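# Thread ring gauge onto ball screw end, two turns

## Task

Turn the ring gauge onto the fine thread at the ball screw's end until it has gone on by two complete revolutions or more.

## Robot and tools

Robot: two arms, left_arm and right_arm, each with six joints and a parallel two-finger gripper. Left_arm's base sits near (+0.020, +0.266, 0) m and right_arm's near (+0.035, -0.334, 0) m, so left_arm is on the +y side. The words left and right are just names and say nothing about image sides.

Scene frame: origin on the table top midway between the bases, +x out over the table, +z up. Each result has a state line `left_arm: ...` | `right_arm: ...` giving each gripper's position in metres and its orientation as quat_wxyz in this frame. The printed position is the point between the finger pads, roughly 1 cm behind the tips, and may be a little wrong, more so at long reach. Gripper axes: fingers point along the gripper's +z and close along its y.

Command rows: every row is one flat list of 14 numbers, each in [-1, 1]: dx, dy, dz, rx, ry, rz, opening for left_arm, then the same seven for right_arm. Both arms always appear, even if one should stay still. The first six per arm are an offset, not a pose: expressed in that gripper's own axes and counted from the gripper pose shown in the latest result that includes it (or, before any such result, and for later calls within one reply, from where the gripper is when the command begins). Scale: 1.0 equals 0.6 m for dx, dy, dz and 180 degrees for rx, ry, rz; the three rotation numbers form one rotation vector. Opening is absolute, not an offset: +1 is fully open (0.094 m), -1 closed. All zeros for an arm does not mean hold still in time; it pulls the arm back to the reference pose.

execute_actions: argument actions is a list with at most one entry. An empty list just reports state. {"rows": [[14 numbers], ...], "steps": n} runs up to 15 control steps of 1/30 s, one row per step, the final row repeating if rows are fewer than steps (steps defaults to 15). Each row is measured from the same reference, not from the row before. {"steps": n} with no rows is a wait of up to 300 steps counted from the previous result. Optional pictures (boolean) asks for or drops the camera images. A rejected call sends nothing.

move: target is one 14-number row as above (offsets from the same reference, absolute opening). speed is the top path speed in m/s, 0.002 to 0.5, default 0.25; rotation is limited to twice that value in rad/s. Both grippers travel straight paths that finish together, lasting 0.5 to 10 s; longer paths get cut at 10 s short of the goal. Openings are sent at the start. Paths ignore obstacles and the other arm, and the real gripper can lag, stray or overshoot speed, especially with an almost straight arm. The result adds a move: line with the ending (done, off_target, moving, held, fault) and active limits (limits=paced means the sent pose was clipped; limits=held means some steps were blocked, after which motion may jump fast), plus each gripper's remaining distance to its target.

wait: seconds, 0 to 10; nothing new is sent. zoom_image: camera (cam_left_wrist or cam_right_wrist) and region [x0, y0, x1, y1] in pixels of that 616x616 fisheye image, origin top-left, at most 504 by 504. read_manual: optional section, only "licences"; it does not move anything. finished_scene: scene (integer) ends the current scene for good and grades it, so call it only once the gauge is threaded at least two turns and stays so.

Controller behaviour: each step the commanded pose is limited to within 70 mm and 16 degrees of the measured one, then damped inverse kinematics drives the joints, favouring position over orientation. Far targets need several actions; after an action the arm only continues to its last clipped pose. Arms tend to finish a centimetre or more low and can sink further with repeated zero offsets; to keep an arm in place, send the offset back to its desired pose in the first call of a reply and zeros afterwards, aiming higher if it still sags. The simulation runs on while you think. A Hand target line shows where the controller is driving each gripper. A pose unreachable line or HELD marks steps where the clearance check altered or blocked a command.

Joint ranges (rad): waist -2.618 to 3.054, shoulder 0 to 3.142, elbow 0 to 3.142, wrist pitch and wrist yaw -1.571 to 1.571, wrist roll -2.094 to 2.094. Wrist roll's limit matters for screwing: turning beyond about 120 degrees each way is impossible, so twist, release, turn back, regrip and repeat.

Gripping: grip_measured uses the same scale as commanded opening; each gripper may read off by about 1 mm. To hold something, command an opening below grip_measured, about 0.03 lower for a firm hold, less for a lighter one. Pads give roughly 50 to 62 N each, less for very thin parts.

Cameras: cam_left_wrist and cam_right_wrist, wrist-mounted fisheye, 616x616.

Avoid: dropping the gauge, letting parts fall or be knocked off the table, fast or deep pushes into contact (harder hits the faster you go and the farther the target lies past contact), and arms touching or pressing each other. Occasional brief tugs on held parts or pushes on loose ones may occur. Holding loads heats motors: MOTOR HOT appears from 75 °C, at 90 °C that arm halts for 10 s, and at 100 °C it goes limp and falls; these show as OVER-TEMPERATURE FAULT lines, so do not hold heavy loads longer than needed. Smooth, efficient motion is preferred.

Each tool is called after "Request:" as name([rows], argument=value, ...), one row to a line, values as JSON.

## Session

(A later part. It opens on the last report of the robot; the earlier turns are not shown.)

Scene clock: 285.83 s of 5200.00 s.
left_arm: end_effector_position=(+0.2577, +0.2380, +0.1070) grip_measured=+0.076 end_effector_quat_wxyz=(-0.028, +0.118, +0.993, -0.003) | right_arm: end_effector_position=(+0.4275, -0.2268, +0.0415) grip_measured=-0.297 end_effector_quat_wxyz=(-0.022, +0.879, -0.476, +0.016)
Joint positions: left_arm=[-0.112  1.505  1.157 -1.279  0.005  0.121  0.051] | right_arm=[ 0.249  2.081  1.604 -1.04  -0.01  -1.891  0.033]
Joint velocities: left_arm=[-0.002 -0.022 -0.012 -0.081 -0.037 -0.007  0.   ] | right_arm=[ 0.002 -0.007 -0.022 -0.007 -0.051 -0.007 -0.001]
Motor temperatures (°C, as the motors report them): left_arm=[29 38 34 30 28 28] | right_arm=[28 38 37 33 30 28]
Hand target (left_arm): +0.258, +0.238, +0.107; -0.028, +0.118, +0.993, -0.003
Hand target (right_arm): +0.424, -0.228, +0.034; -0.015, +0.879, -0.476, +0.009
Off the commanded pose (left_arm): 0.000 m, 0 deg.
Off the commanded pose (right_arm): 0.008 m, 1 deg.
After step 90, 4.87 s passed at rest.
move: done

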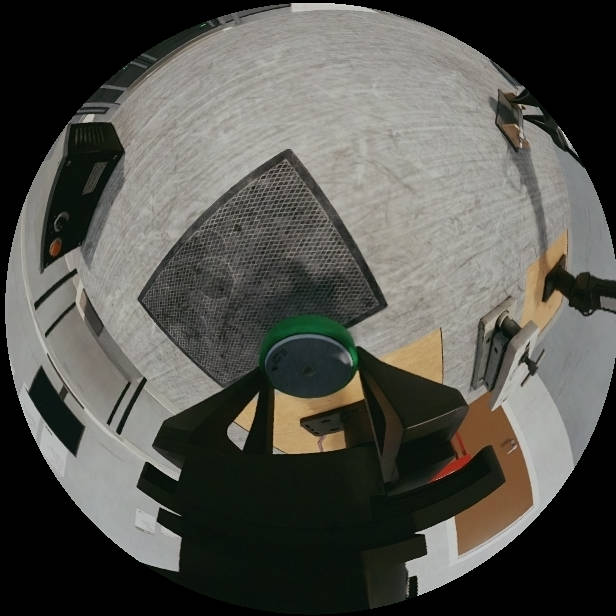

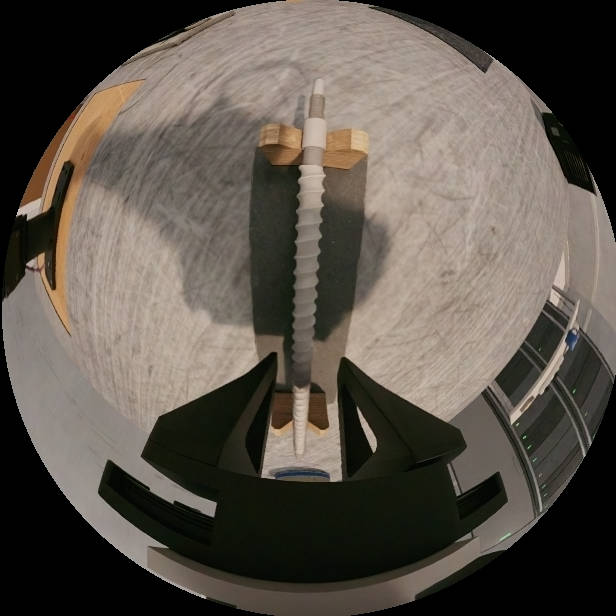

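Request:
zoom_image(camera="cam_left_wrist", region=[480, 70, 580, 170])

Request:
zoom_image(camera="cam_right_wrist", region=[230, 300, 390, 460])

Region (480, 70, 580, 170) of cam_left_wrist's 616x616 image, scaled by 5.040, with more detail than that image has.

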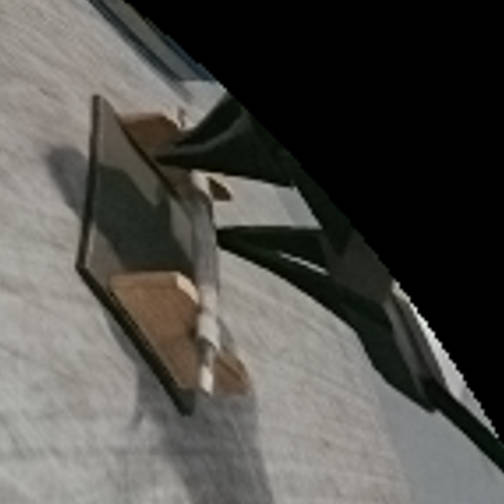

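Region (230, 300, 390, 460) of cam_right_wrist's 616x616 image, scaled by 3.150, with more detail than that image has.

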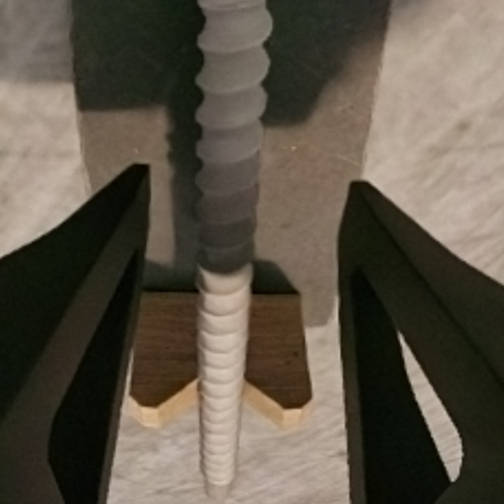

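Request:
move(target=[0,0,0,0,0,0,0.04, 0,0.008,0.026,0.01,0,0,-0.3], speed=0.04)

Scene clock: 296.97 s of 5200.00 s.
left_arm: end_effector_position=(+0.2577, +0.2380, +0.1070) grip_measured=+0.076 end_effector_quat_wxyz=(-0.028, +0.118, +0.993, -0.003) | right_arm: end_effector_position=(+0.4241, -0.2277, +0.0190) grip_measured=-0.297 end_effector_quat_wxyz=(-0.026, +0.879, -0.475, +0.020)
Joint positions: left_arm=[-0.112  1.505  1.157 -1.279  0.005  0.121  0.051] | right_arm=[ 0.249  2.081  1.51  -0.934 -0.01  -1.892  0.033]
Joint velocities: left_arm=[-0.012  0.017  0.017 -0.095  0.007 -0.007 -0.001] | right_arm=[ 0.002 -0.022  0.007 -0.022  0.007 -0.022  0.001]
Motor temperatures (°C, as the motors report them): left_arm=[29 37 34 30 28 28] | right_arm=[28 39 37 33 30 28]
Hand target (left_arm): +0.258, +0.238, +0.107; -0.028, +0.118, +0.993, -0.003
Hand target (right_arm): +0.424, -0.229, +0.026; -0.035, +0.879, -0.476, +0.024
Off the commanded pose (left_arm): 0.000 m, 0 deg.
Off the commanded pose (right_arm): 0.007 m, 1 deg.
After step 90, 7.20 s passed at rest.
move: done

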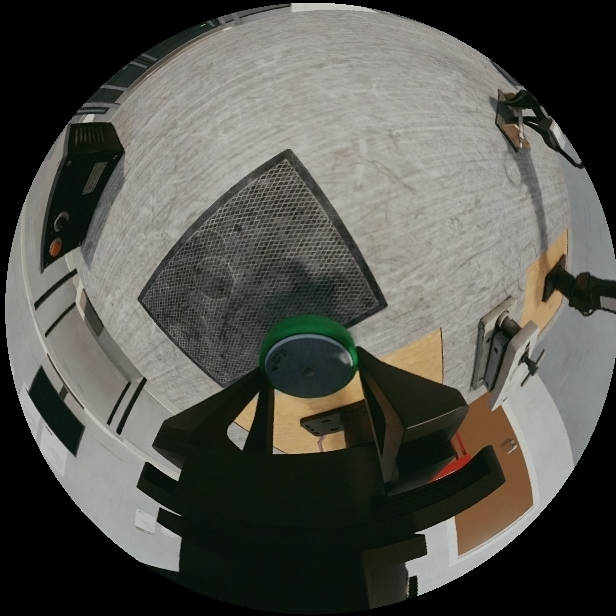

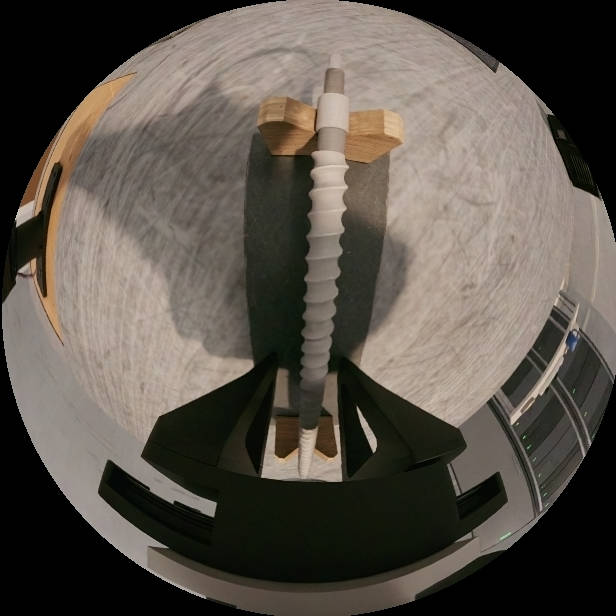

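Request:
execute_actions([
  {"rows": [[0,0,0,0,0,0,0.04,0,0,-0.005,0,0,0,-0.4],[0,0,0,0,0,0,0.04,0,0,-0.005,0,0,0,-0.5],[0,0,0,0,0,0,0.04,0,0,-0.005,0,0,0,-0.55],[0,0,0,0,0,0,0.04,0,0,-0.005,0,0,0,-0.6],[0,0,0,0,0,0,0.04,0,0,-0.005,0,0,0,-0.63],[0,0,0,0,0,0,0.04,0,0,-0.005,0,0,0,-0.66],[0,0,0,0,0,0,0.04,0,0,-0.005,0,0,0,-0.68],[0,0,0,0,0,0,0.04,0,0,-0.005,0,0,0,-0.70],[0,0,0,0,0,0,0.04,0,0,-0.005,0,0,0,-0.72],[0,0,0,0,0,0,0.04,0,0,-0.005,0,0,0,-0.74],[0,0,0,0,0,0,0.04,0,0,-0.005,0,0,0,-0.76],[0,0,0,0,0,0,0.04,0,0,-0.005,0,0,0,-0.78]], "steps": 15},
])

Request:
wait(seconds=0.5)

Scene clock: 307.27 s of 5200.00 s.
left_arm: end_effector_position=(+0.2577, +0.2380, +0.1070) grip_measured=+0.076 end_effector_quat_wxyz=(-0.028, +0.118, +0.993, -0.003) | right_arm: end_effector_position=(+0.4251, -0.2275, +0.0191) grip_measured=-0.777 end_effector_quat_wxyz=(-0.028, +0.879, -0.475, +0.022)
Joint positions: left_arm=[-0.112  1.505  1.157 -1.279  0.005  0.121  0.051] | right_arm=[ 0.249  2.081  1.51  -0.929 -0.01  -1.892  0.01 ]
Joint velocities: left_arm=[-0.012 -0.007  0.027 -0.037  0.007 -0.081  0.   ] | right_arm=[-0.017 -0.007 -0.007 -0.037  0.022 -0.007 -0.001]
Motor temperatures (°C, as the motors report them): left_arm=[29 37 34 30 28 28] | right_arm=[28 41 36 33 30 28]
Hand target (left_arm): +0.258, +0.238, +0.107; -0.028, +0.118, +0.993, -0.003
Hand target (right_arm): +0.424, -0.228, +0.022; -0.026, +0.879, -0.475, +0.021
Off the commanded pose (left_arm): 0.000 m, 0 deg.
Off the commanded pose (right_arm): 0.003 m, 0 deg.
Steps of this call (steps 1 to 90: nothing new was sent; then 6.80 s passed at rest; steps 91 to 105: all 15 steps of this action). Readings (end_effector_position):
91: left_arm (+0.2577, +0.2380, +0.1070) | right_arm (+0.4243, -0.2277, +0.0190)
92: left_arm (+0.2577, +0.2380, +0.1070) | right_arm (+0.4243, -0.2277, +0.0190)
94: left_arm (+0.2577, +0.2380, +0.1070) | right_arm (+0.4243, -0.2277, +0.0190)
98: left_arm (+0.2577, +0.2380, +0.1070) | right_arm (+0.4243, -0.2277, +0.0190)
105: the state above

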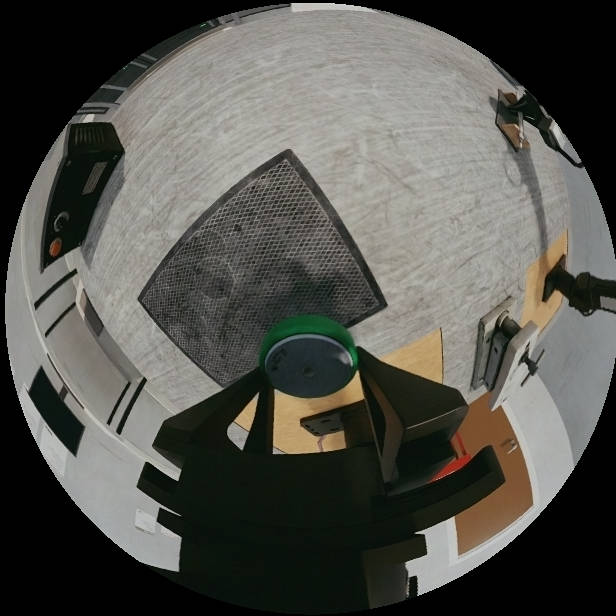

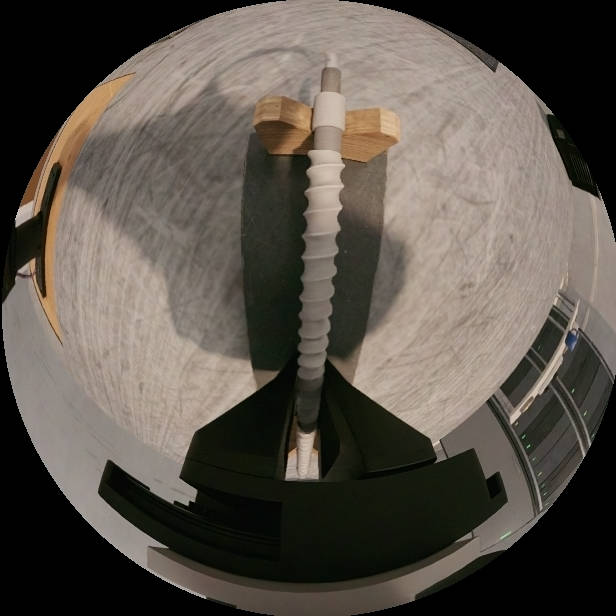

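Scene clock: 307.77 s of 5200.00 s.
left_arm: end_effector_position=(+0.2577, +0.2380, +0.1070) grip_measured=+0.076 end_effector_quat_wxyz=(-0.028, +0.118, +0.993, -0.003) | right_arm: end_effector_position=(+0.4251, -0.2275, +0.0191) grip_measured=-0.777 end_effector_quat_wxyz=(-0.028, +0.879, -0.475, +0.022)
Joint positions: left_arm=[-0.112  1.505  1.157 -1.279  0.005  0.121  0.051] | right_arm=[ 0.249  2.081  1.51  -0.929 -0.01  -1.892  0.01 ]
Joint velocities: left_arm=[-0.002 -0.007 -0.012 -0.051 -0.007 -0.007  0.   ] | right_arm=[ 0.012  0.012 -0.017 -0.037  0.007 -0.022 -0.   ]
Motor temperatures (°C, as the motors report them): left_arm=[29 37 34 30 28 28] | right_arm=[28 41 36 33 30 28]
Hand target (left_arm): +0.258, +0.238, +0.107; -0.028, +0.118, +0.993, -0.003
Hand target (right_arm): +0.424, -0.228, +0.022; -0.026, +0.879, -0.475, +0.021
Off the commanded pose (left_arm): 0.000 m, 0 deg.
Off the commanded pose (right_arm): 0.003 m, 0 deg.
Steps of this call (steps 1 to 15: nothing new was sent). Readings (end_effector_position):
1: left_arm (+0.2577, +0.2380, +0.1070) | right_arm (+0.4251, -0.2275, +0.0191)
2: left_arm (+0.2577, +0.2380, +0.1070) | right_arm (+0.4251, -0.2275, +0.0191)
4: left_arm (+0.2577, +0.2380, +0.1070) | right_arm (+0.4251, -0.2275, +0.0191)
8: left_arm (+0.2577, +0.2380, +0.1070) | right_arm (+0.4251, -0.2275, +0.0191)
15: the state above

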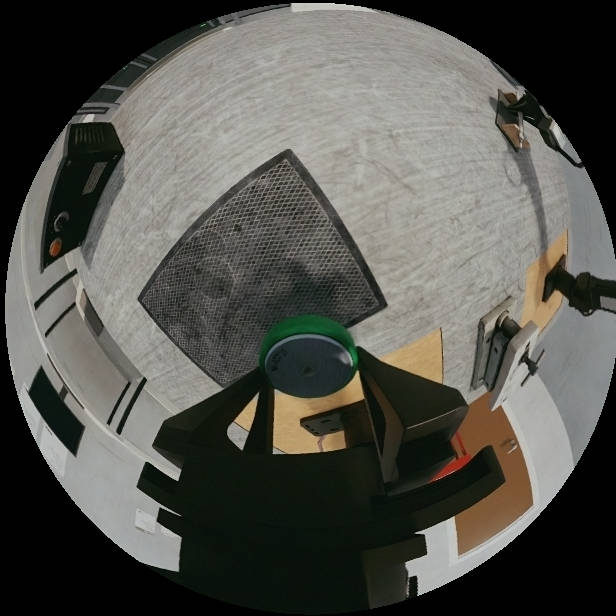

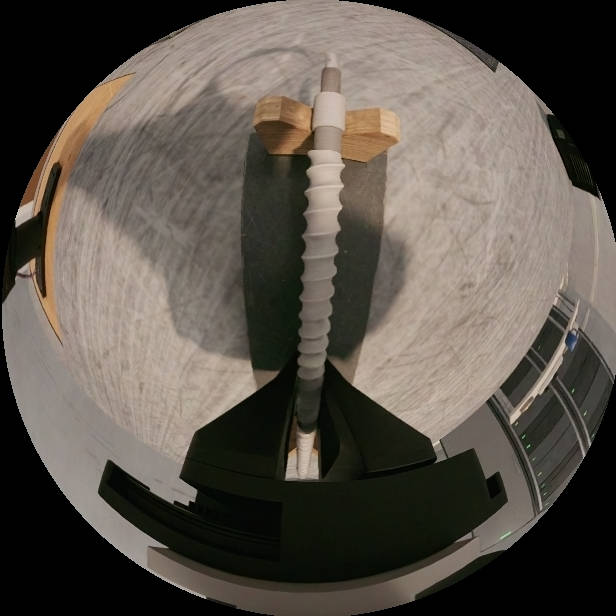

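Not yet in contact (10 mm screw). Close further.

Request:
execute_actions([
  {"rows": [[0,0,0,0,0,0,0.04,0,0,0,0,0,0,-0.79],[0,0,0,0,0,0,0.04,0,0,0,0,0,0,-0.80],[0,0,0,0,0,0,0.04,0,0,0,0,0,0,-0.81],[0,0,0,0,0,0,0.04,0,0,0,0,0,0,-0.82],[0,0,0,0,0,0,0.04,0,0,0,0,0,0,-0.83]], "steps": 15},
])

Scene clock: 311.70 s of 5200.00 s.
left_arm: end_effector_position=(+0.2577, +0.2380, +0.1070) grip_measured=+0.076 end_effector_quat_wxyz=(-0.028, +0.118, +0.993, -0.003) | right_arm: end_effector_position=(+0.4253, -0.2275, +0.0191) grip_measured=-0.821 end_effector_quat_wxyz=(-0.028, +0.880, -0.474, +0.023)
Joint positions: left_arm=[-0.112  1.505  1.157 -1.279  0.005  0.121  0.051] | right_arm=[ 0.249  2.081  1.51  -0.928 -0.01  -1.895  0.008]
Joint velocities: left_arm=[ 0.007 -0.002 -0.007 -0.051 -0.037 -0.051  0.   ] | right_arm=[-0.007 -0.007 -0.012 -0.051  0.007 -0.007 -0.001]
Motor temperatures (°C, as the motors report them): left_arm=[29 37 34 30 28 28] | right_arm=[28 41 37 32 30 28]
Hand target (left_arm): +0.258, +0.238, +0.107; -0.028, +0.118, +0.993, -0.003
Hand target (right_arm): +0.425, -0.227, +0.019; -0.027, +0.879, -0.475, +0.022
Off the commanded pose (left_arm): 0.000 m, 0 deg.
Off the commanded pose (right_arm): 0.000 m, 0 deg.
Steps of this call (steps 1 to 90: nothing new was sent; then 0.43 s passed at rest; steps 91 to 105: all 15 steps of this action). Readings (end_effector_position):
91: left_arm (+0.2577, +0.2380, +0.1070) | right_arm (+0.4253, -0.2274, +0.0191)
92: left_arm (+0.2577, +0.2380, +0.1070) | right_arm (+0.4253, -0.2274, +0.0191)
94: left_arm (+0.2577, +0.2380, +0.1070) | right_arm (+0.4253, -0.2275, +0.0191)
98: left_arm (+0.2577, +0.2380, +0.1070) | right_arm (+0.4253, -0.2275, +0.0191)
105: the state above

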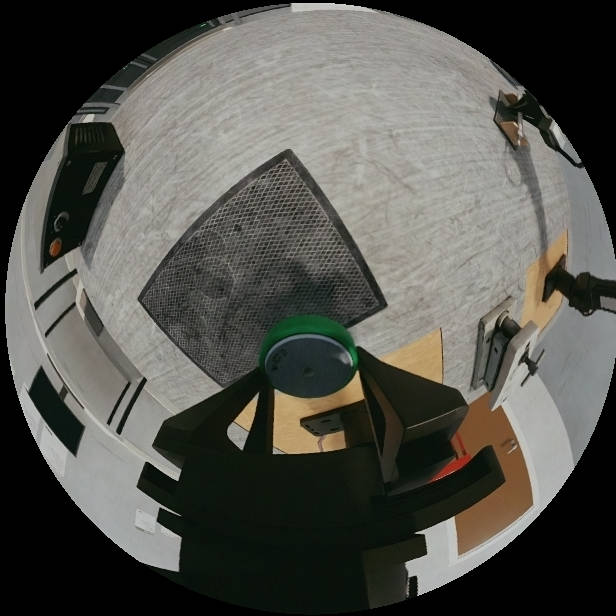

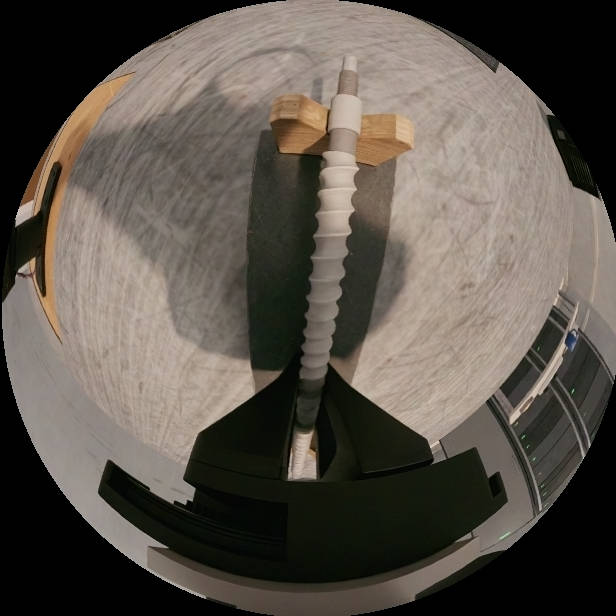

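Request:
execute_actions([
  {"rows": [[0,0,0,0,0,0,0.04,0,0,0,0,0,0,-0.84],[0,0,0,0,0,0,0.04,0,0,0,0,0,0,-0.85],[0,0,0,0,0,0,0.04,0,0,0,0,0,0,-0.86]], "steps": 15},
])

Scene clock: 315.57 s of 5200.00 s.
left_arm: end_effector_position=(+0.2577, +0.2380, +0.1070) grip_measured=+0.076 end_effector_quat_wxyz=(-0.028, +0.118, +0.993, -0.003) | right_arm: end_effector_position=(+0.4253, -0.2275, +0.0191) grip_measured=-0.839 end_effector_quat_wxyz=(-0.028, +0.880, -0.474, +0.023)
Joint positions: left_arm=[-0.112  1.505  1.157 -1.279  0.005  0.121  0.051] | right_arm=[ 0.249  2.081  1.51  -0.928 -0.01  -1.895  0.008]
Joint velocities: left_arm=[-0.017  0.002 -0.012 -0.051 -0.051  0.037 -0.   ] | right_arm=[-0.007 -0.017  0.007 -0.081  0.11  -0.081  0.001]
Motor temperatures (°C, as the motors report them): left_arm=[29 37 34 30 28 28] | right_arm=[28 41 37 32 30 28]
Hand target (left_arm): +0.258, +0.238, +0.107; -0.028, +0.118, +0.993, -0.003
Hand target (right_arm): +0.425, -0.227, +0.019; -0.028, +0.880, -0.474, +0.023
Off the commanded pose (left_arm): 0.000 m, 0 deg.
Off the commanded pose (right_arm): 0.000 m, 0 deg.
Steps of this call (steps 1 to 90: nothing new was sent; then 0.37 s passed at rest; steps 91 to 105: all 15 steps of this action). Readings (end_effector_position):
91: left_arm (+0.2577, +0.2380, +0.1070) | right_arm (+0.4253, -0.2275, +0.0191)
92: left_arm (+0.2577, +0.2380, +0.1070) | right_arm (+0.4253, -0.2275, +0.0191)
94: left_arm (+0.2577, +0.2380, +0.1070) | right_arm (+0.4253, -0.2275, +0.0191)
98: left_arm (+0.2577, +0.2380, +0.1070) | right_arm (+0.4253, -0.2275, +0.0191)
105: the state above

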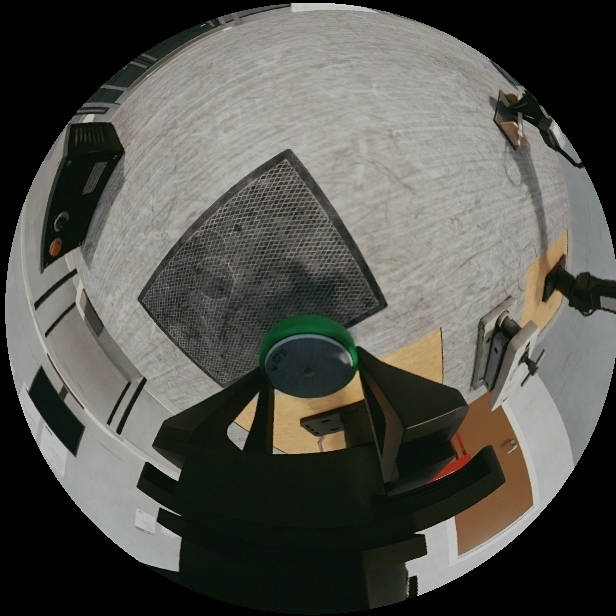

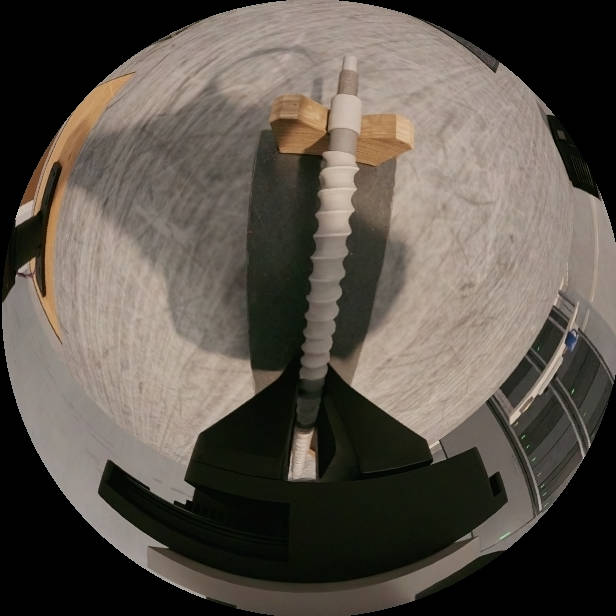

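Request:
zoom_image(camera="cam_right_wrist", region=[240, 320, 400, 480])

Region (240, 320, 400, 480) of cam_right_wrist's 616x616 image, scaled by 3.150, with more detail than that image has.

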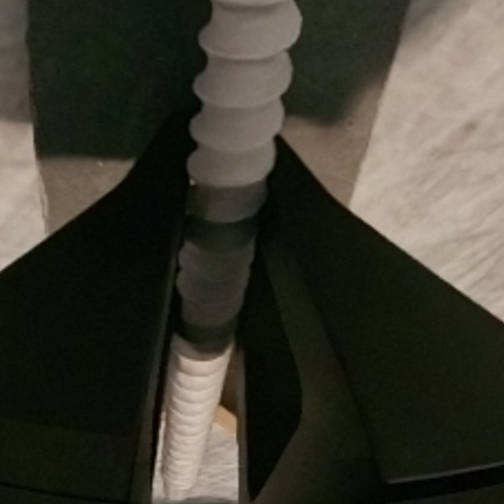

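Request:
execute_actions([
  {"rows": [[0,0,0,0,0,0,0.04,0,0,0,0,0,0,-0.8],[0,0,0,0,0,0,0.04,0,0,0,0,0,0,-0.75],[0,0,0,0,0,0,0.04,0,0,0,0,0,0,-0.6],[0,0,0,0,0,0,0.04,0,0,0,0,0,0,-0.45]], "steps": 10},
], pictures=false)

Request:
move(target=[0,0,0,0,0,0,0.04, 0,0,-0.042,-0.012,0,0.015,-0.45], speed=0.04)

Scene clock: 331.03 s of 5200.00 s.
left_arm: end_effector_position=(+0.2577, +0.2380, +0.1070) grip_measured=+0.076 end_effector_quat_wxyz=(-0.028, +0.118, +0.993, -0.003) | right_arm: end_effector_position=(+0.4254, -0.2274, +0.0191) grip_measured=-0.453 end_effector_quat_wxyz=(-0.028, +0.880, -0.474, +0.023)
Joint positions: left_arm=[-0.112  1.505  1.157 -1.279  0.005  0.121  0.051] | right_arm=[ 0.249  2.081  1.51  -0.928 -0.01  -1.895  0.026]
Joint velocities: left_arm=[-0.002 -0.007 -0.017 -0.037 -0.007 -0.022 -0.001] | right_arm=[ 0.002  0.002  0.002 -0.051  0.051  0.007 -0.001]
Motor temperatures (°C, as the motors report them): left_arm=[29 37 34 30 28 28] | right_arm=[28 42 37 32 30 28]
Hand target (left_arm): +0.258, +0.238, +0.107; -0.028, +0.118, +0.993, -0.003
Hand target (right_arm): +0.425, -0.227, +0.019; -0.028, +0.880, -0.474, +0.023
Off the commanded pose (left_arm): 0.000 m, 0 deg.
Off the commanded pose (right_arm): 0.000 m, 0 deg.
Steps of this call (steps 1 to 90: nothing new was sent; then 12.13 s passed at rest; steps 91 to 100: all 10 steps of this action). Readings (end_effector_position):
91: left_arm (+0.2577, +0.2380, +0.1070) | right_arm (+0.4253, -0.2275, +0.0191)
92: left_arm (+0.2577, +0.2380, +0.1070) | right_arm (+0.4254, -0.2274, +0.0191)
94: left_arm (+0.2577, +0.2380, +0.1070) | right_arm (+0.4254, -0.2274, +0.0191)
98: left_arm (+0.2577, +0.2380, +0.1070) | right_arm (+0.4254, -0.2274, +0.0191)
100: the state above

Scene clock: 332.50 s of 5200.00 s.
left_arm: end_effector_position=(+0.2577, +0.2380, +0.1070) grip_measured=+0.076 end_effector_quat_wxyz=(-0.028, +0.118, +0.993, -0.003) | right_arm: end_effector_position=(+0.4232, -0.2298, +0.0392) grip_measured=-0.453 end_effector_quat_wxyz=(-0.012, +0.869, -0.494, +0.013)
Joint positions: left_arm=[-0.112  1.505  1.157 -1.279  0.005  0.121  0.051] | right_arm=[ 0.249  2.081  1.595 -1.049 -0.    -1.851  0.026]
Joint velocities: left_arm=[-0.007 -0.007 -0.017 -0.051 -0.022  0.007 -0.   ] | right_arm=[ 0.012  0.012  0.012 -0.022 -0.007 -0.051  0.001]
Motor temperatures (°C, as the motors report them): left_arm=[29 37 34 30 28 28] | right_arm=[28 42 37 32 30 28]
Hand target (left_arm): +0.258, +0.238, +0.107; -0.028, +0.118, +0.993, -0.003
Hand target (right_arm): +0.424, -0.228, +0.044; -0.012, +0.869, -0.495, +0.013
Off the commanded pose (left_arm): 0.000 m, 0 deg.
Off the commanded pose (right_arm): 0.005 m, 0 deg.
move: done

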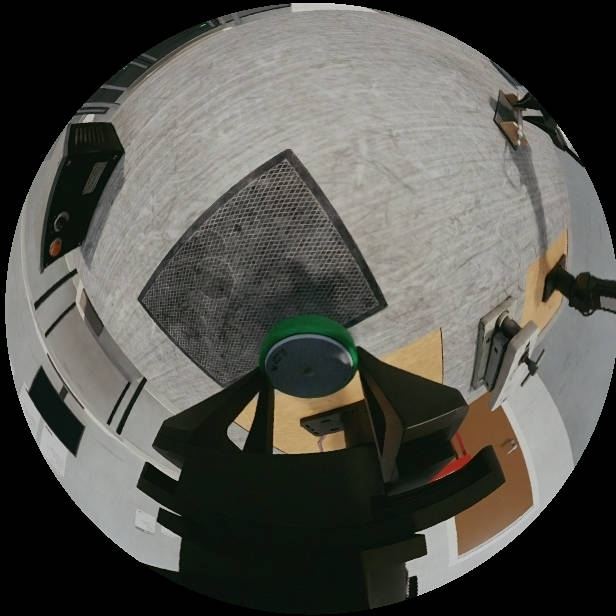

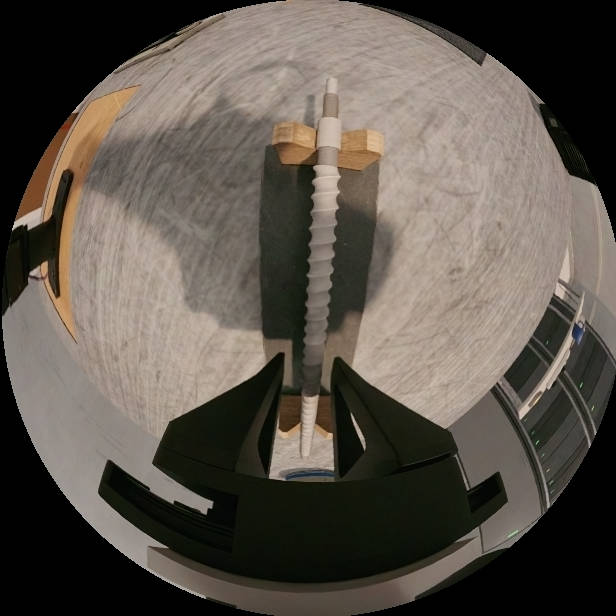

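Now at z≈0.039. Close gradually.

Request:
execute_actions([
  {"rows": [[0,0,0,0,0,0,0.04,0,0,-0.006,0,0,0,-0.55],[0,0,0,0,0,0,0.04,0,0,-0.006,0,0,0,-0.62],[0,0,0,0,0,0,0.04,0,0,-0.006,0,0,0,-0.67],[0,0,0,0,0,0,0.04,0,0,-0.006,0,0,0,-0.70],[0,0,0,0,0,0,0.04,0,0,-0.006,0,0,0,-0.72],[0,0,0,0,0,0,0.04,0,0,-0.006,0,0,0,-0.74],[0,0,0,0,0,0,0.04,0,0,-0.006,0,0,0,-0.76],[0,0,0,0,0,0,0.04,0,0,-0.006,0,0,0,-0.78],[0,0,0,0,0,0,0.04,0,0,-0.006,0,0,0,-0.79],[0,0,0,0,0,0,0.04,0,0,-0.006,0,0,0,-0.80],[0,0,0,0,0,0,0.04,0,0,-0.006,0,0,0,-0.81],[0,0,0,0,0,0,0.04,0,0,-0.006,0,0,0,-0.82],[0,0,0,0,0,0,0.04,0,0,-0.006,0,0,0,-0.83]], "steps": 15},
], pictures=false)

Request:
wait(seconds=0.7)

Scene clock: 340.50 s of 5200.00 s.
left_arm: end_effector_position=(+0.2577, +0.2380, +0.1070) grip_measured=+0.076 end_effector_quat_wxyz=(-0.028, +0.118, +0.993, -0.003) | right_arm: end_effector_position=(+0.4242, -0.2295, +0.0392) grip_measured=-0.814 end_effector_quat_wxyz=(-0.014, +0.870, -0.493, +0.014)
Joint positions: left_arm=[-0.112  1.505  1.157 -1.279  0.005  0.121  0.051] | right_arm=[ 0.249  2.081  1.595 -1.045 -0.    -1.852  0.009]
Joint velocities: left_arm=[-0.007  0.002 -0.007 -0.022 -0.022 -0.007  0.   ] | right_arm=[-0.007 -0.012 -0.012 -0.007 -0.051 -0.022  0.   ]
Motor temperatures (°C, as the motors report them): left_arm=[29 37 34 29 28 28] | right_arm=[28 42 38 32 30 28]
Hand target (left_arm): +0.258, +0.238, +0.107; -0.028, +0.118, +0.993, -0.003
Hand target (right_arm): +0.423, -0.230, +0.043; -0.012, +0.869, -0.494, +0.013
Off the commanded pose (left_arm): 0.000 m, 0 deg.
Off the commanded pose (right_arm): 0.004 m, 0 deg.
Steps of this call (steps 1 to 90: nothing new was sent; then 4.50 s passed at rest; steps 91 to 105: all 15 steps of this action). Readings (end_effector_position):
91: left_arm (+0.2577, +0.2380, +0.1070) | right_arm (+0.4228, -0.2299, +0.0391)
92: left_arm (+0.2577, +0.2380, +0.1070) | right_arm (+0.4228, -0.2299, +0.0391)
94: left_arm (+0.2577, +0.2380, +0.1070) | right_arm (+0.4228, -0.2299, +0.0391)
98: left_arm (+0.2577, +0.2380, +0.1070) | right_arm (+0.4243, -0.2294, +0.0392)
105: the state above

Scene clock: 341.20 s of 5200.00 s.
left_arm: end_effector_position=(+0.2577, +0.2380, +0.1070) grip_measured=+0.076 end_effector_quat_wxyz=(-0.028, +0.118, +0.993, -0.003) | right_arm: end_effector_position=(+0.4242, -0.2295, +0.0392) grip_measured=-0.814 end_effector_quat_wxyz=(-0.014, +0.870, -0.493, +0.014)
Joint positions: left_arm=[-0.112  1.505  1.157 -1.279  0.005  0.121  0.051] | right_arm=[ 0.249  2.081  1.595 -1.045 -0.    -1.852  0.009]
Joint velocities: left_arm=[ 0.017 -0.032 -0.017  0.037 -0.066  0.022  0.   ] | right_arm=[-0.017 -0.002  0.012 -0.051  0.007 -0.007  0.   ]
Motor temperatures (°C, as the motors report them): left_arm=[29 37 34 29 28 28] | right_arm=[28 42 38 32 30 28]
Hand target (left_arm): +0.258, +0.238, +0.107; -0.028, +0.118, +0.993, -0.003
Hand target (right_arm): +0.423, -0.230, +0.043; -0.012, +0.869, -0.494, +0.013
Off the commanded pose (left_arm): 0.000 m, 0 deg.
Off the commanded pose (right_arm): 0.004 m, 0 deg.
Steps of this call (steps 1 to 21: nothing new was sent). Readings (end_effector_position):
1: left_arm (+0.2577, +0.2380, +0.1070) | right_arm (+0.4242, -0.2295, +0.0392)
2: left_arm (+0.2577, +0.2380, +0.1070) | right_arm (+0.4242, -0.2295, +0.0392)
4: left_arm (+0.2577, +0.2380, +0.1070) | right_arm (+0.4242, -0.2295, +0.0392)
8: left_arm (+0.2577, +0.2380, +0.1070) | right_arm (+0.4242, -0.2295, +0.0392)
21: the state above

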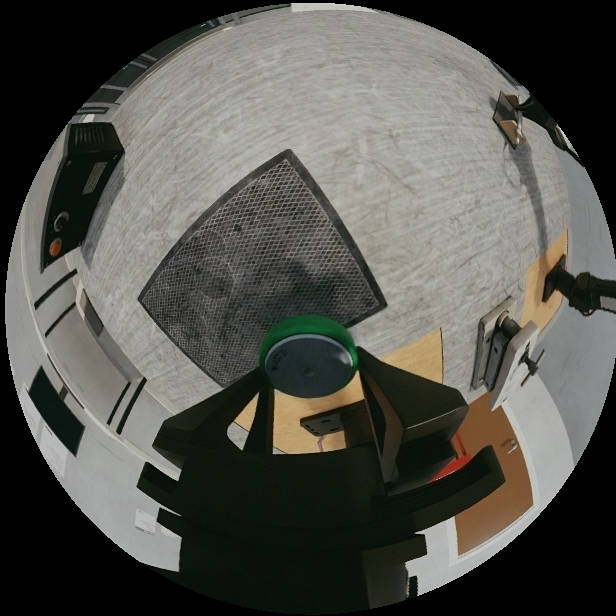

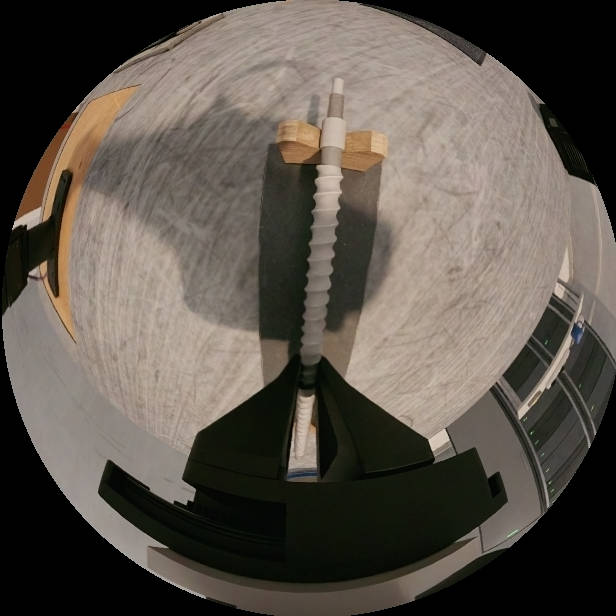

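Request:
execute_actions([
  {"rows": [[0,0,0,0,0,0,0.04,0,0,-0.006,0,0,0,-0.84],[0,0,0,0,0,0,0.04,0,0,-0.006,0,0,0,-0.85]], "steps": 15},
])

Scene clock: 344.93 s of 5200.00 s.
left_arm: end_effector_position=(+0.2577, +0.2380, +0.1070) grip_measured=+0.076 end_effector_quat_wxyz=(-0.028, +0.118, +0.993, -0.003) | right_arm: end_effector_position=(+0.4242, -0.2295, +0.0392) grip_measured=-0.820 end_effector_quat_wxyz=(-0.014, +0.870, -0.493, +0.014)
Joint positions: left_arm=[-0.112  1.505  1.157 -1.279  0.005  0.121  0.051] | right_arm=[ 0.249  2.081  1.595 -1.045 -0.    -1.852  0.008]
Joint velocities: left_arm=[-0.022  0.007  0.002  0.007  0.037  0.066  0.001] | right_arm=[ 0.012 -0.007 -0.007  0.051  0.037 -0.037  0.001]
Motor temperatures (°C, as the motors report them): left_arm=[29 37 34 29 28 28] | right_arm=[28 42 38 32 30 28]
Hand target (left_arm): +0.258, +0.238, +0.107; -0.028, +0.118, +0.993, -0.003
Hand target (right_arm): +0.424, -0.230, +0.043; -0.014, +0.870, -0.493, +0.014
Off the commanded pose (left_arm): 0.000 m, 0 deg.
Off the commanded pose (right_arm): 0.004 m, 0 deg.
Steps of this call (steps 1 to 90: nothing new was sent; then 0.23 s passed at rest; steps 91 to 105: all 15 steps of this action). Readings (end_effector_position):
91: left_arm (+0.2577, +0.2380, +0.1070) | right_arm (+0.4242, -0.2295, +0.0392)
92: left_arm (+0.2577, +0.2380, +0.1070) | right_arm (+0.4242, -0.2295, +0.0392)
94: left_arm (+0.2577, +0.2380, +0.1070) | right_arm (+0.4242, -0.2295, +0.0392)
98: left_arm (+0.2577, +0.2380, +0.1070) | right_arm (+0.4242, -0.2295, +0.0392)
105: the state above

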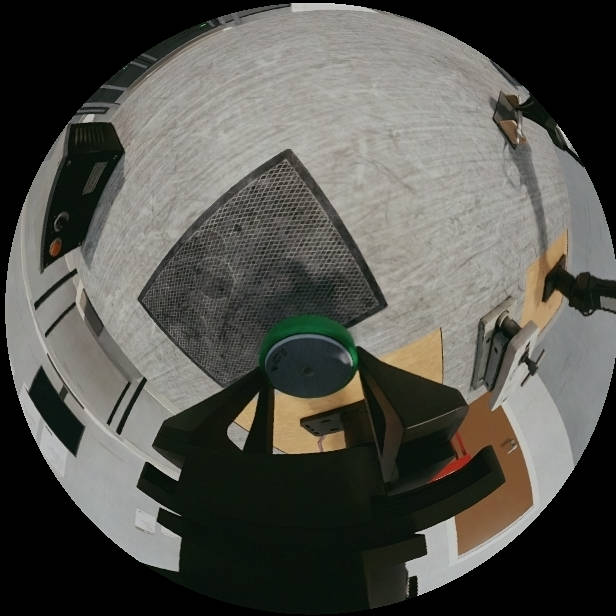

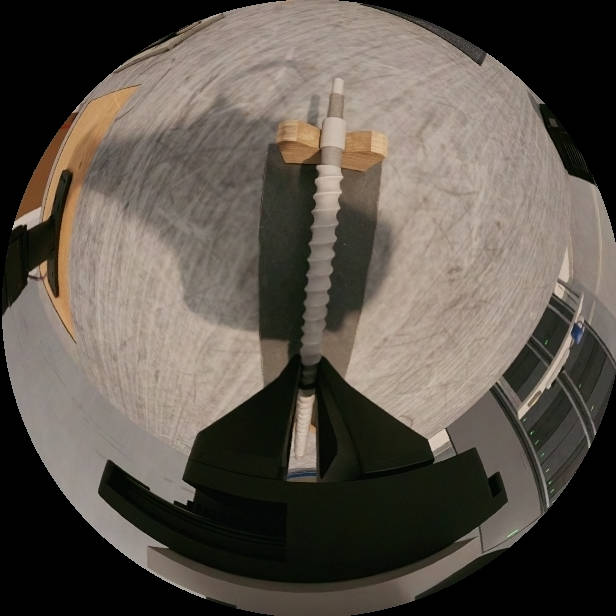

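Request:
move(target=[0,0,0,0,0,0,0.04, 0,0,-0.14,0,0,0,-0.855], speed=0.06)

Scene clock: 348.83 s of 5200.00 s.
left_arm: end_effector_position=(+0.2577, +0.2380, +0.1070) grip_measured=+0.076 end_effector_quat_wxyz=(-0.028, +0.118, +0.993, -0.003) | right_arm: end_effector_position=(+0.4209, -0.2303, +0.1090) grip_measured=-0.820 end_effector_quat_wxyz=(-0.006, +0.870, -0.493, +0.005)
Joint positions: left_arm=[-0.112  1.505  1.157 -1.279  0.005  0.121  0.051] | right_arm=[ 0.249  2.06   1.843 -1.338 -0.    -1.852  0.008]
Joint velocities: left_arm=[ 0.017  0.002 -0.002 -0.066 -0.022  0.022  0.   ] | right_arm=[-0.002  0.012 -0.012  0.051 -0.007 -0.022  0.   ]
Motor temperatures (°C, as the motors report them): left_arm=[29 37 34 29 28 28] | right_arm=[28 43 38 32 30 28]
Hand target (left_arm): +0.258, +0.238, +0.107; -0.028, +0.118, +0.993, -0.003
Hand target (right_arm): +0.421, -0.230, +0.123; -0.014, +0.870, -0.493, +0.014
Off the commanded pose (left_arm): 0.000 m, 0 deg.
Off the commanded pose (right_arm): 0.014 m, 1 deg.
move: off_target (right_arm)

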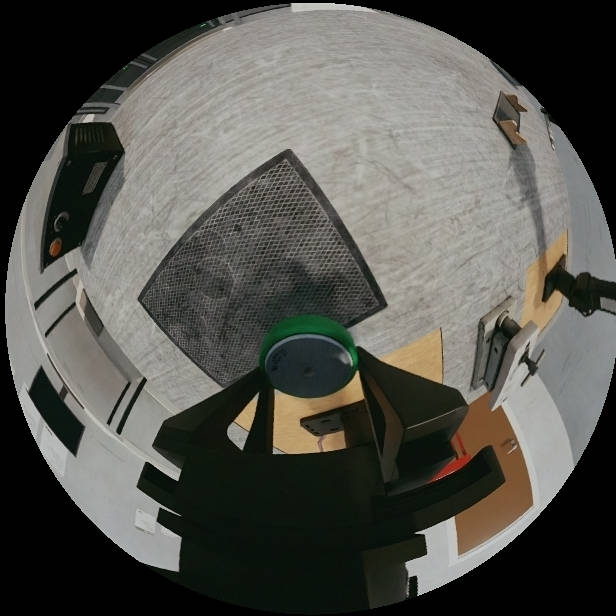

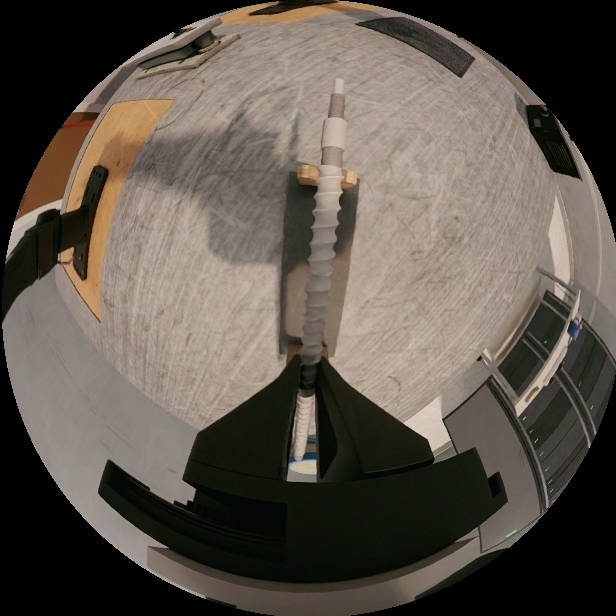

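Request:
move(target=[-0.008,-0.361,-0.289,0.0977,-0.3373,0.1893,0.04, -0.2165,0.012,-0.1025,0.1446,-0.1759,-0.003,-0.855], speed=0.12)

Scene clock: 420.67 s of 5200.00 s.
left_arm: end_effector_position=(+0.2182, +0.0271, +0.2690) grip_measured=+0.076 end_effector_quat_wxyz=(+0.419, +0.369, +0.803, -0.210) | right_arm: end_effector_position=(+0.3541, -0.1285, +0.1606) grip_measured=-0.820 end_effector_quat_wxyz=(-0.317, +0.820, -0.464, -0.109)
Joint positions: left_arm=[-0.862  0.94   1.009 -0.665  0.025 -0.017  0.051] | right_arm=[ 0.294  1.635  1.325 -0.897 -0.591 -1.697  0.008]
Joint velocities: left_arm=[-0.002 -0.022 -0.002  0.007 -0.037  0.007 -0.   ] | right_arm=[ 0.017 -0.007 -0.007 -0.022 -0.022 -0.081 -0.   ]
Motor temperatures (°C, as the motors report them): left_arm=[29 37 35 30 28 28] | right_arm=[28 48 40 30 30 28]
Hand target (left_arm): +0.217, +0.025, +0.286; +0.448, +0.367, +0.784, -0.222
Hand target (right_arm): +0.349, -0.122, +0.170; -0.334, +0.818, -0.455, -0.115
Off the commanded pose (left_arm): 0.014 m, 5 deg.
Off the commanded pose (right_arm): 0.013 m, 2 deg.
After step 90, 63.13 s passed at rest.
move: off_target (left_arm, right_arm)

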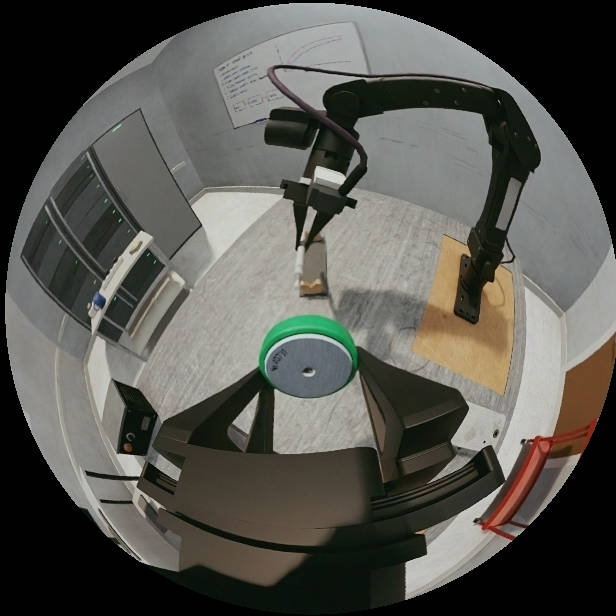

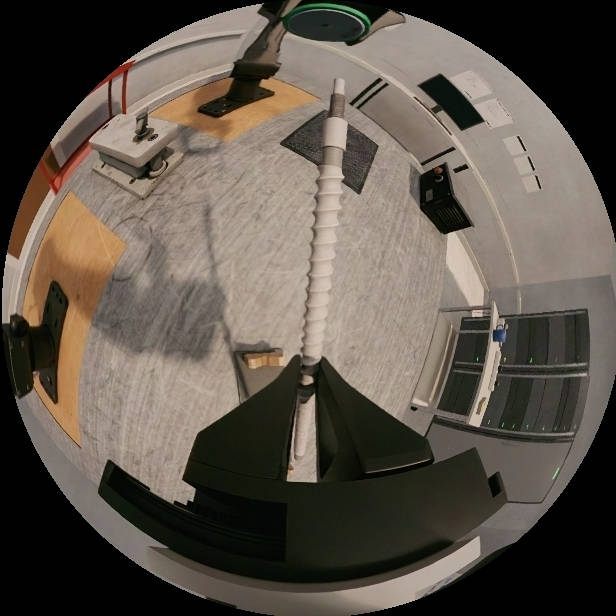

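Request:
move(target=[-0.042,0.008,0.075,0.012,-0.043,0,0.04, 0,0,0,0,0,0,-0.855], speed=0.08)

Scene clock: 455.33 s of 5200.00 s.
left_arm: end_effector_position=(+0.2489, -0.0055, +0.2563) grip_measured=+0.076 end_effector_quat_wxyz=(+0.448, +0.365, +0.779, -0.243) | right_arm: end_effector_position=(+0.3556, -0.1305, +0.1591) grip_measured=-0.820 end_effector_quat_wxyz=(-0.313, +0.821, -0.467, -0.102)
Joint positions: left_arm=[-0.819  1.043  0.919 -0.379  0.099 -0.005  0.051] | right_arm=[ 0.294  1.635  1.325 -0.895 -0.575 -1.696  0.008]
Joint velocities: left_arm=[0.002 0.007 0.002 0.11  0.007 0.037 0.   ] | right_arm=[ 0.007 -0.017  0.007 -0.037 -0.037  0.007 -0.001]
Motor temperatures (°C, as the motors report them): left_arm=[29 36 36 38 28 28] | right_arm=[28 45 39 31 30 28]
Hand target (left_arm): +0.254, -0.009, +0.264; +0.465, +0.363, +0.768, -0.249
Hand target (right_arm): +0.354, -0.129, +0.160; -0.317, +0.820, -0.464, -0.109
Off the commanded pose (left_arm): 0.011 m, 2 deg.
Off the commanded pose (right_arm): 0.003 m, 1 deg.
After step 90, 30.20 s passed at rest.
move: off_target (left_arm)

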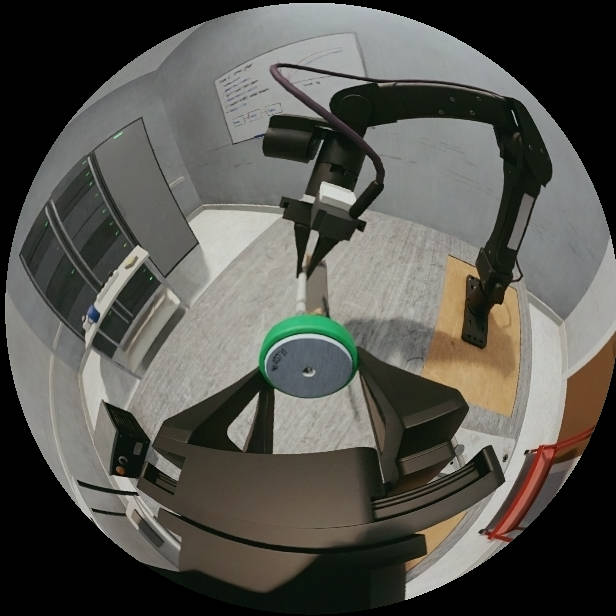

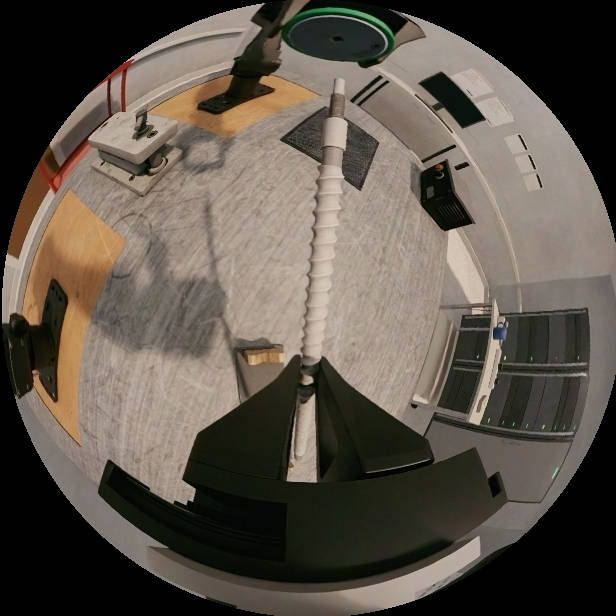

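Request:
move(target=[-0.016,0.002,0.002,0.012,-0.0086,-0.611,0.04, -0.0047,-0.0006,0,0.0006,-0.005,0,-0.855], speed=0.3)

Scene clock: 480.03 s of 5200.00 s.
left_arm: end_effector_position=(+0.2486, -0.0058, +0.2566) grip_measured=+0.076 end_effector_quat_wxyz=(+0.055, -0.425, +0.747, -0.507) | right_arm: end_effector_position=(+0.3566, -0.1324, +0.1579) grip_measured=-0.820 end_effector_quat_wxyz=(-0.309, +0.822, -0.469, -0.097)
Joint positions: left_arm=[-0.814  1.043  0.919 -0.378  0.111 -1.919  0.051] | right_arm=[ 0.294  1.635  1.325 -0.895 -0.562 -1.696  0.008]
Joint velocities: left_arm=[ 0.002  0.002 -0.002 -0.022  0.037 -0.022 -0.001] | right_arm=[-0.012  0.002 -0.007 -0.022 -0.022 -0.007  0.   ]
Motor temperatures (°C, as the motors report them): left_arm=[29 35 37 41 28 28] | right_arm=[28 43 39 31 30 28]
Hand target (left_arm): +0.253, -0.009, +0.264; +0.061, -0.424, +0.737, -0.523
Hand target (right_arm): +0.354, -0.128, +0.161; -0.317, +0.820, -0.464, -0.108
Off the commanded pose (left_arm): 0.010 m, 2 deg.
Off the commanded pose (right_arm): 0.005 m, 2 deg.
After step 90, 17.90 s passed at rest.
move: done

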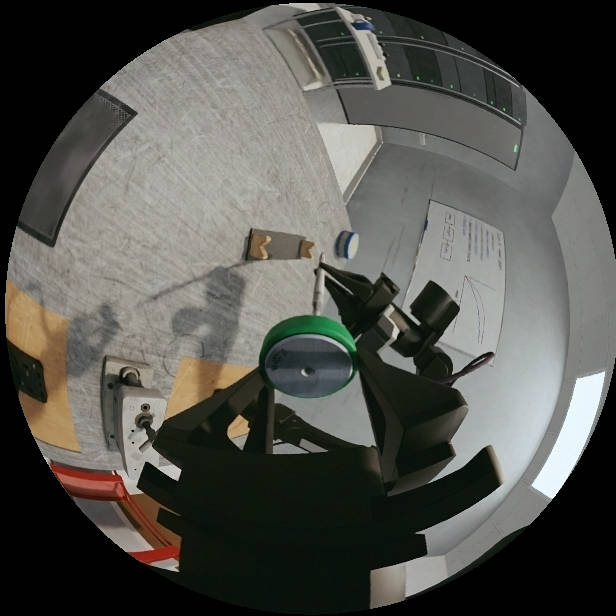

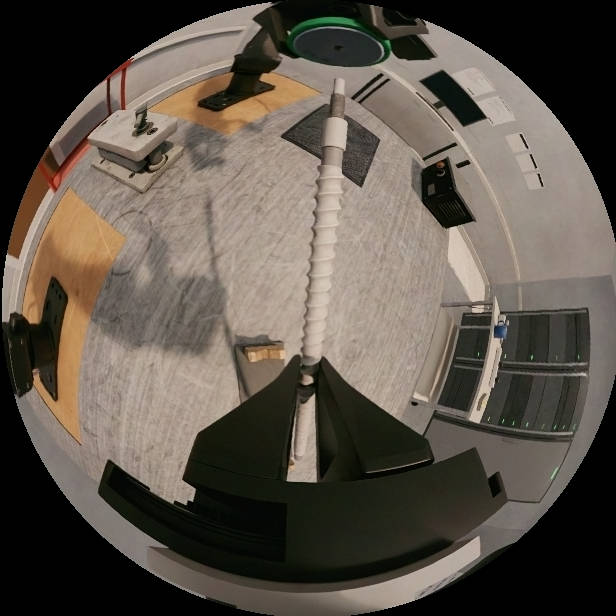

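Request:
zoom_image(camera="cam_left_wrist", region=[240, 240, 400, 400])

Request:
zoom_image(camera="cam_right_wrist", region=[260, 0, 420, 160])

Region (240, 240, 400, 400) of cam_left_wrist's 616x616 image, scaled by 3.150, with more detail than that image has.

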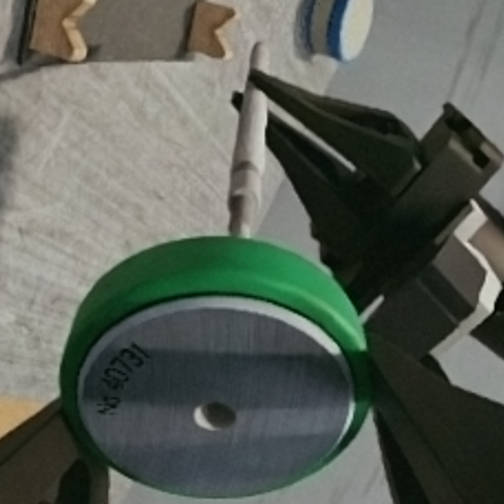

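Region (260, 0, 420, 160) of cam_right_wrist's 616x616 image, scaled by 3.150, with more detail than that image has.

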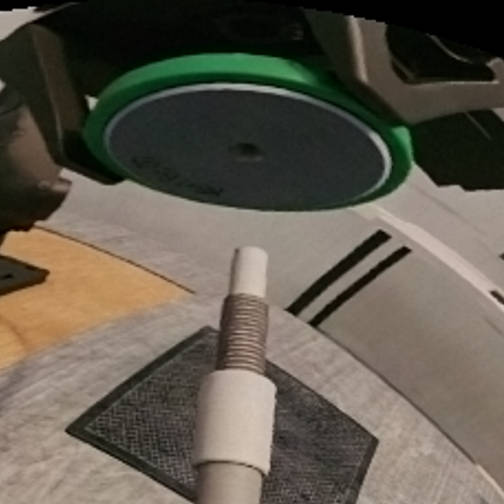

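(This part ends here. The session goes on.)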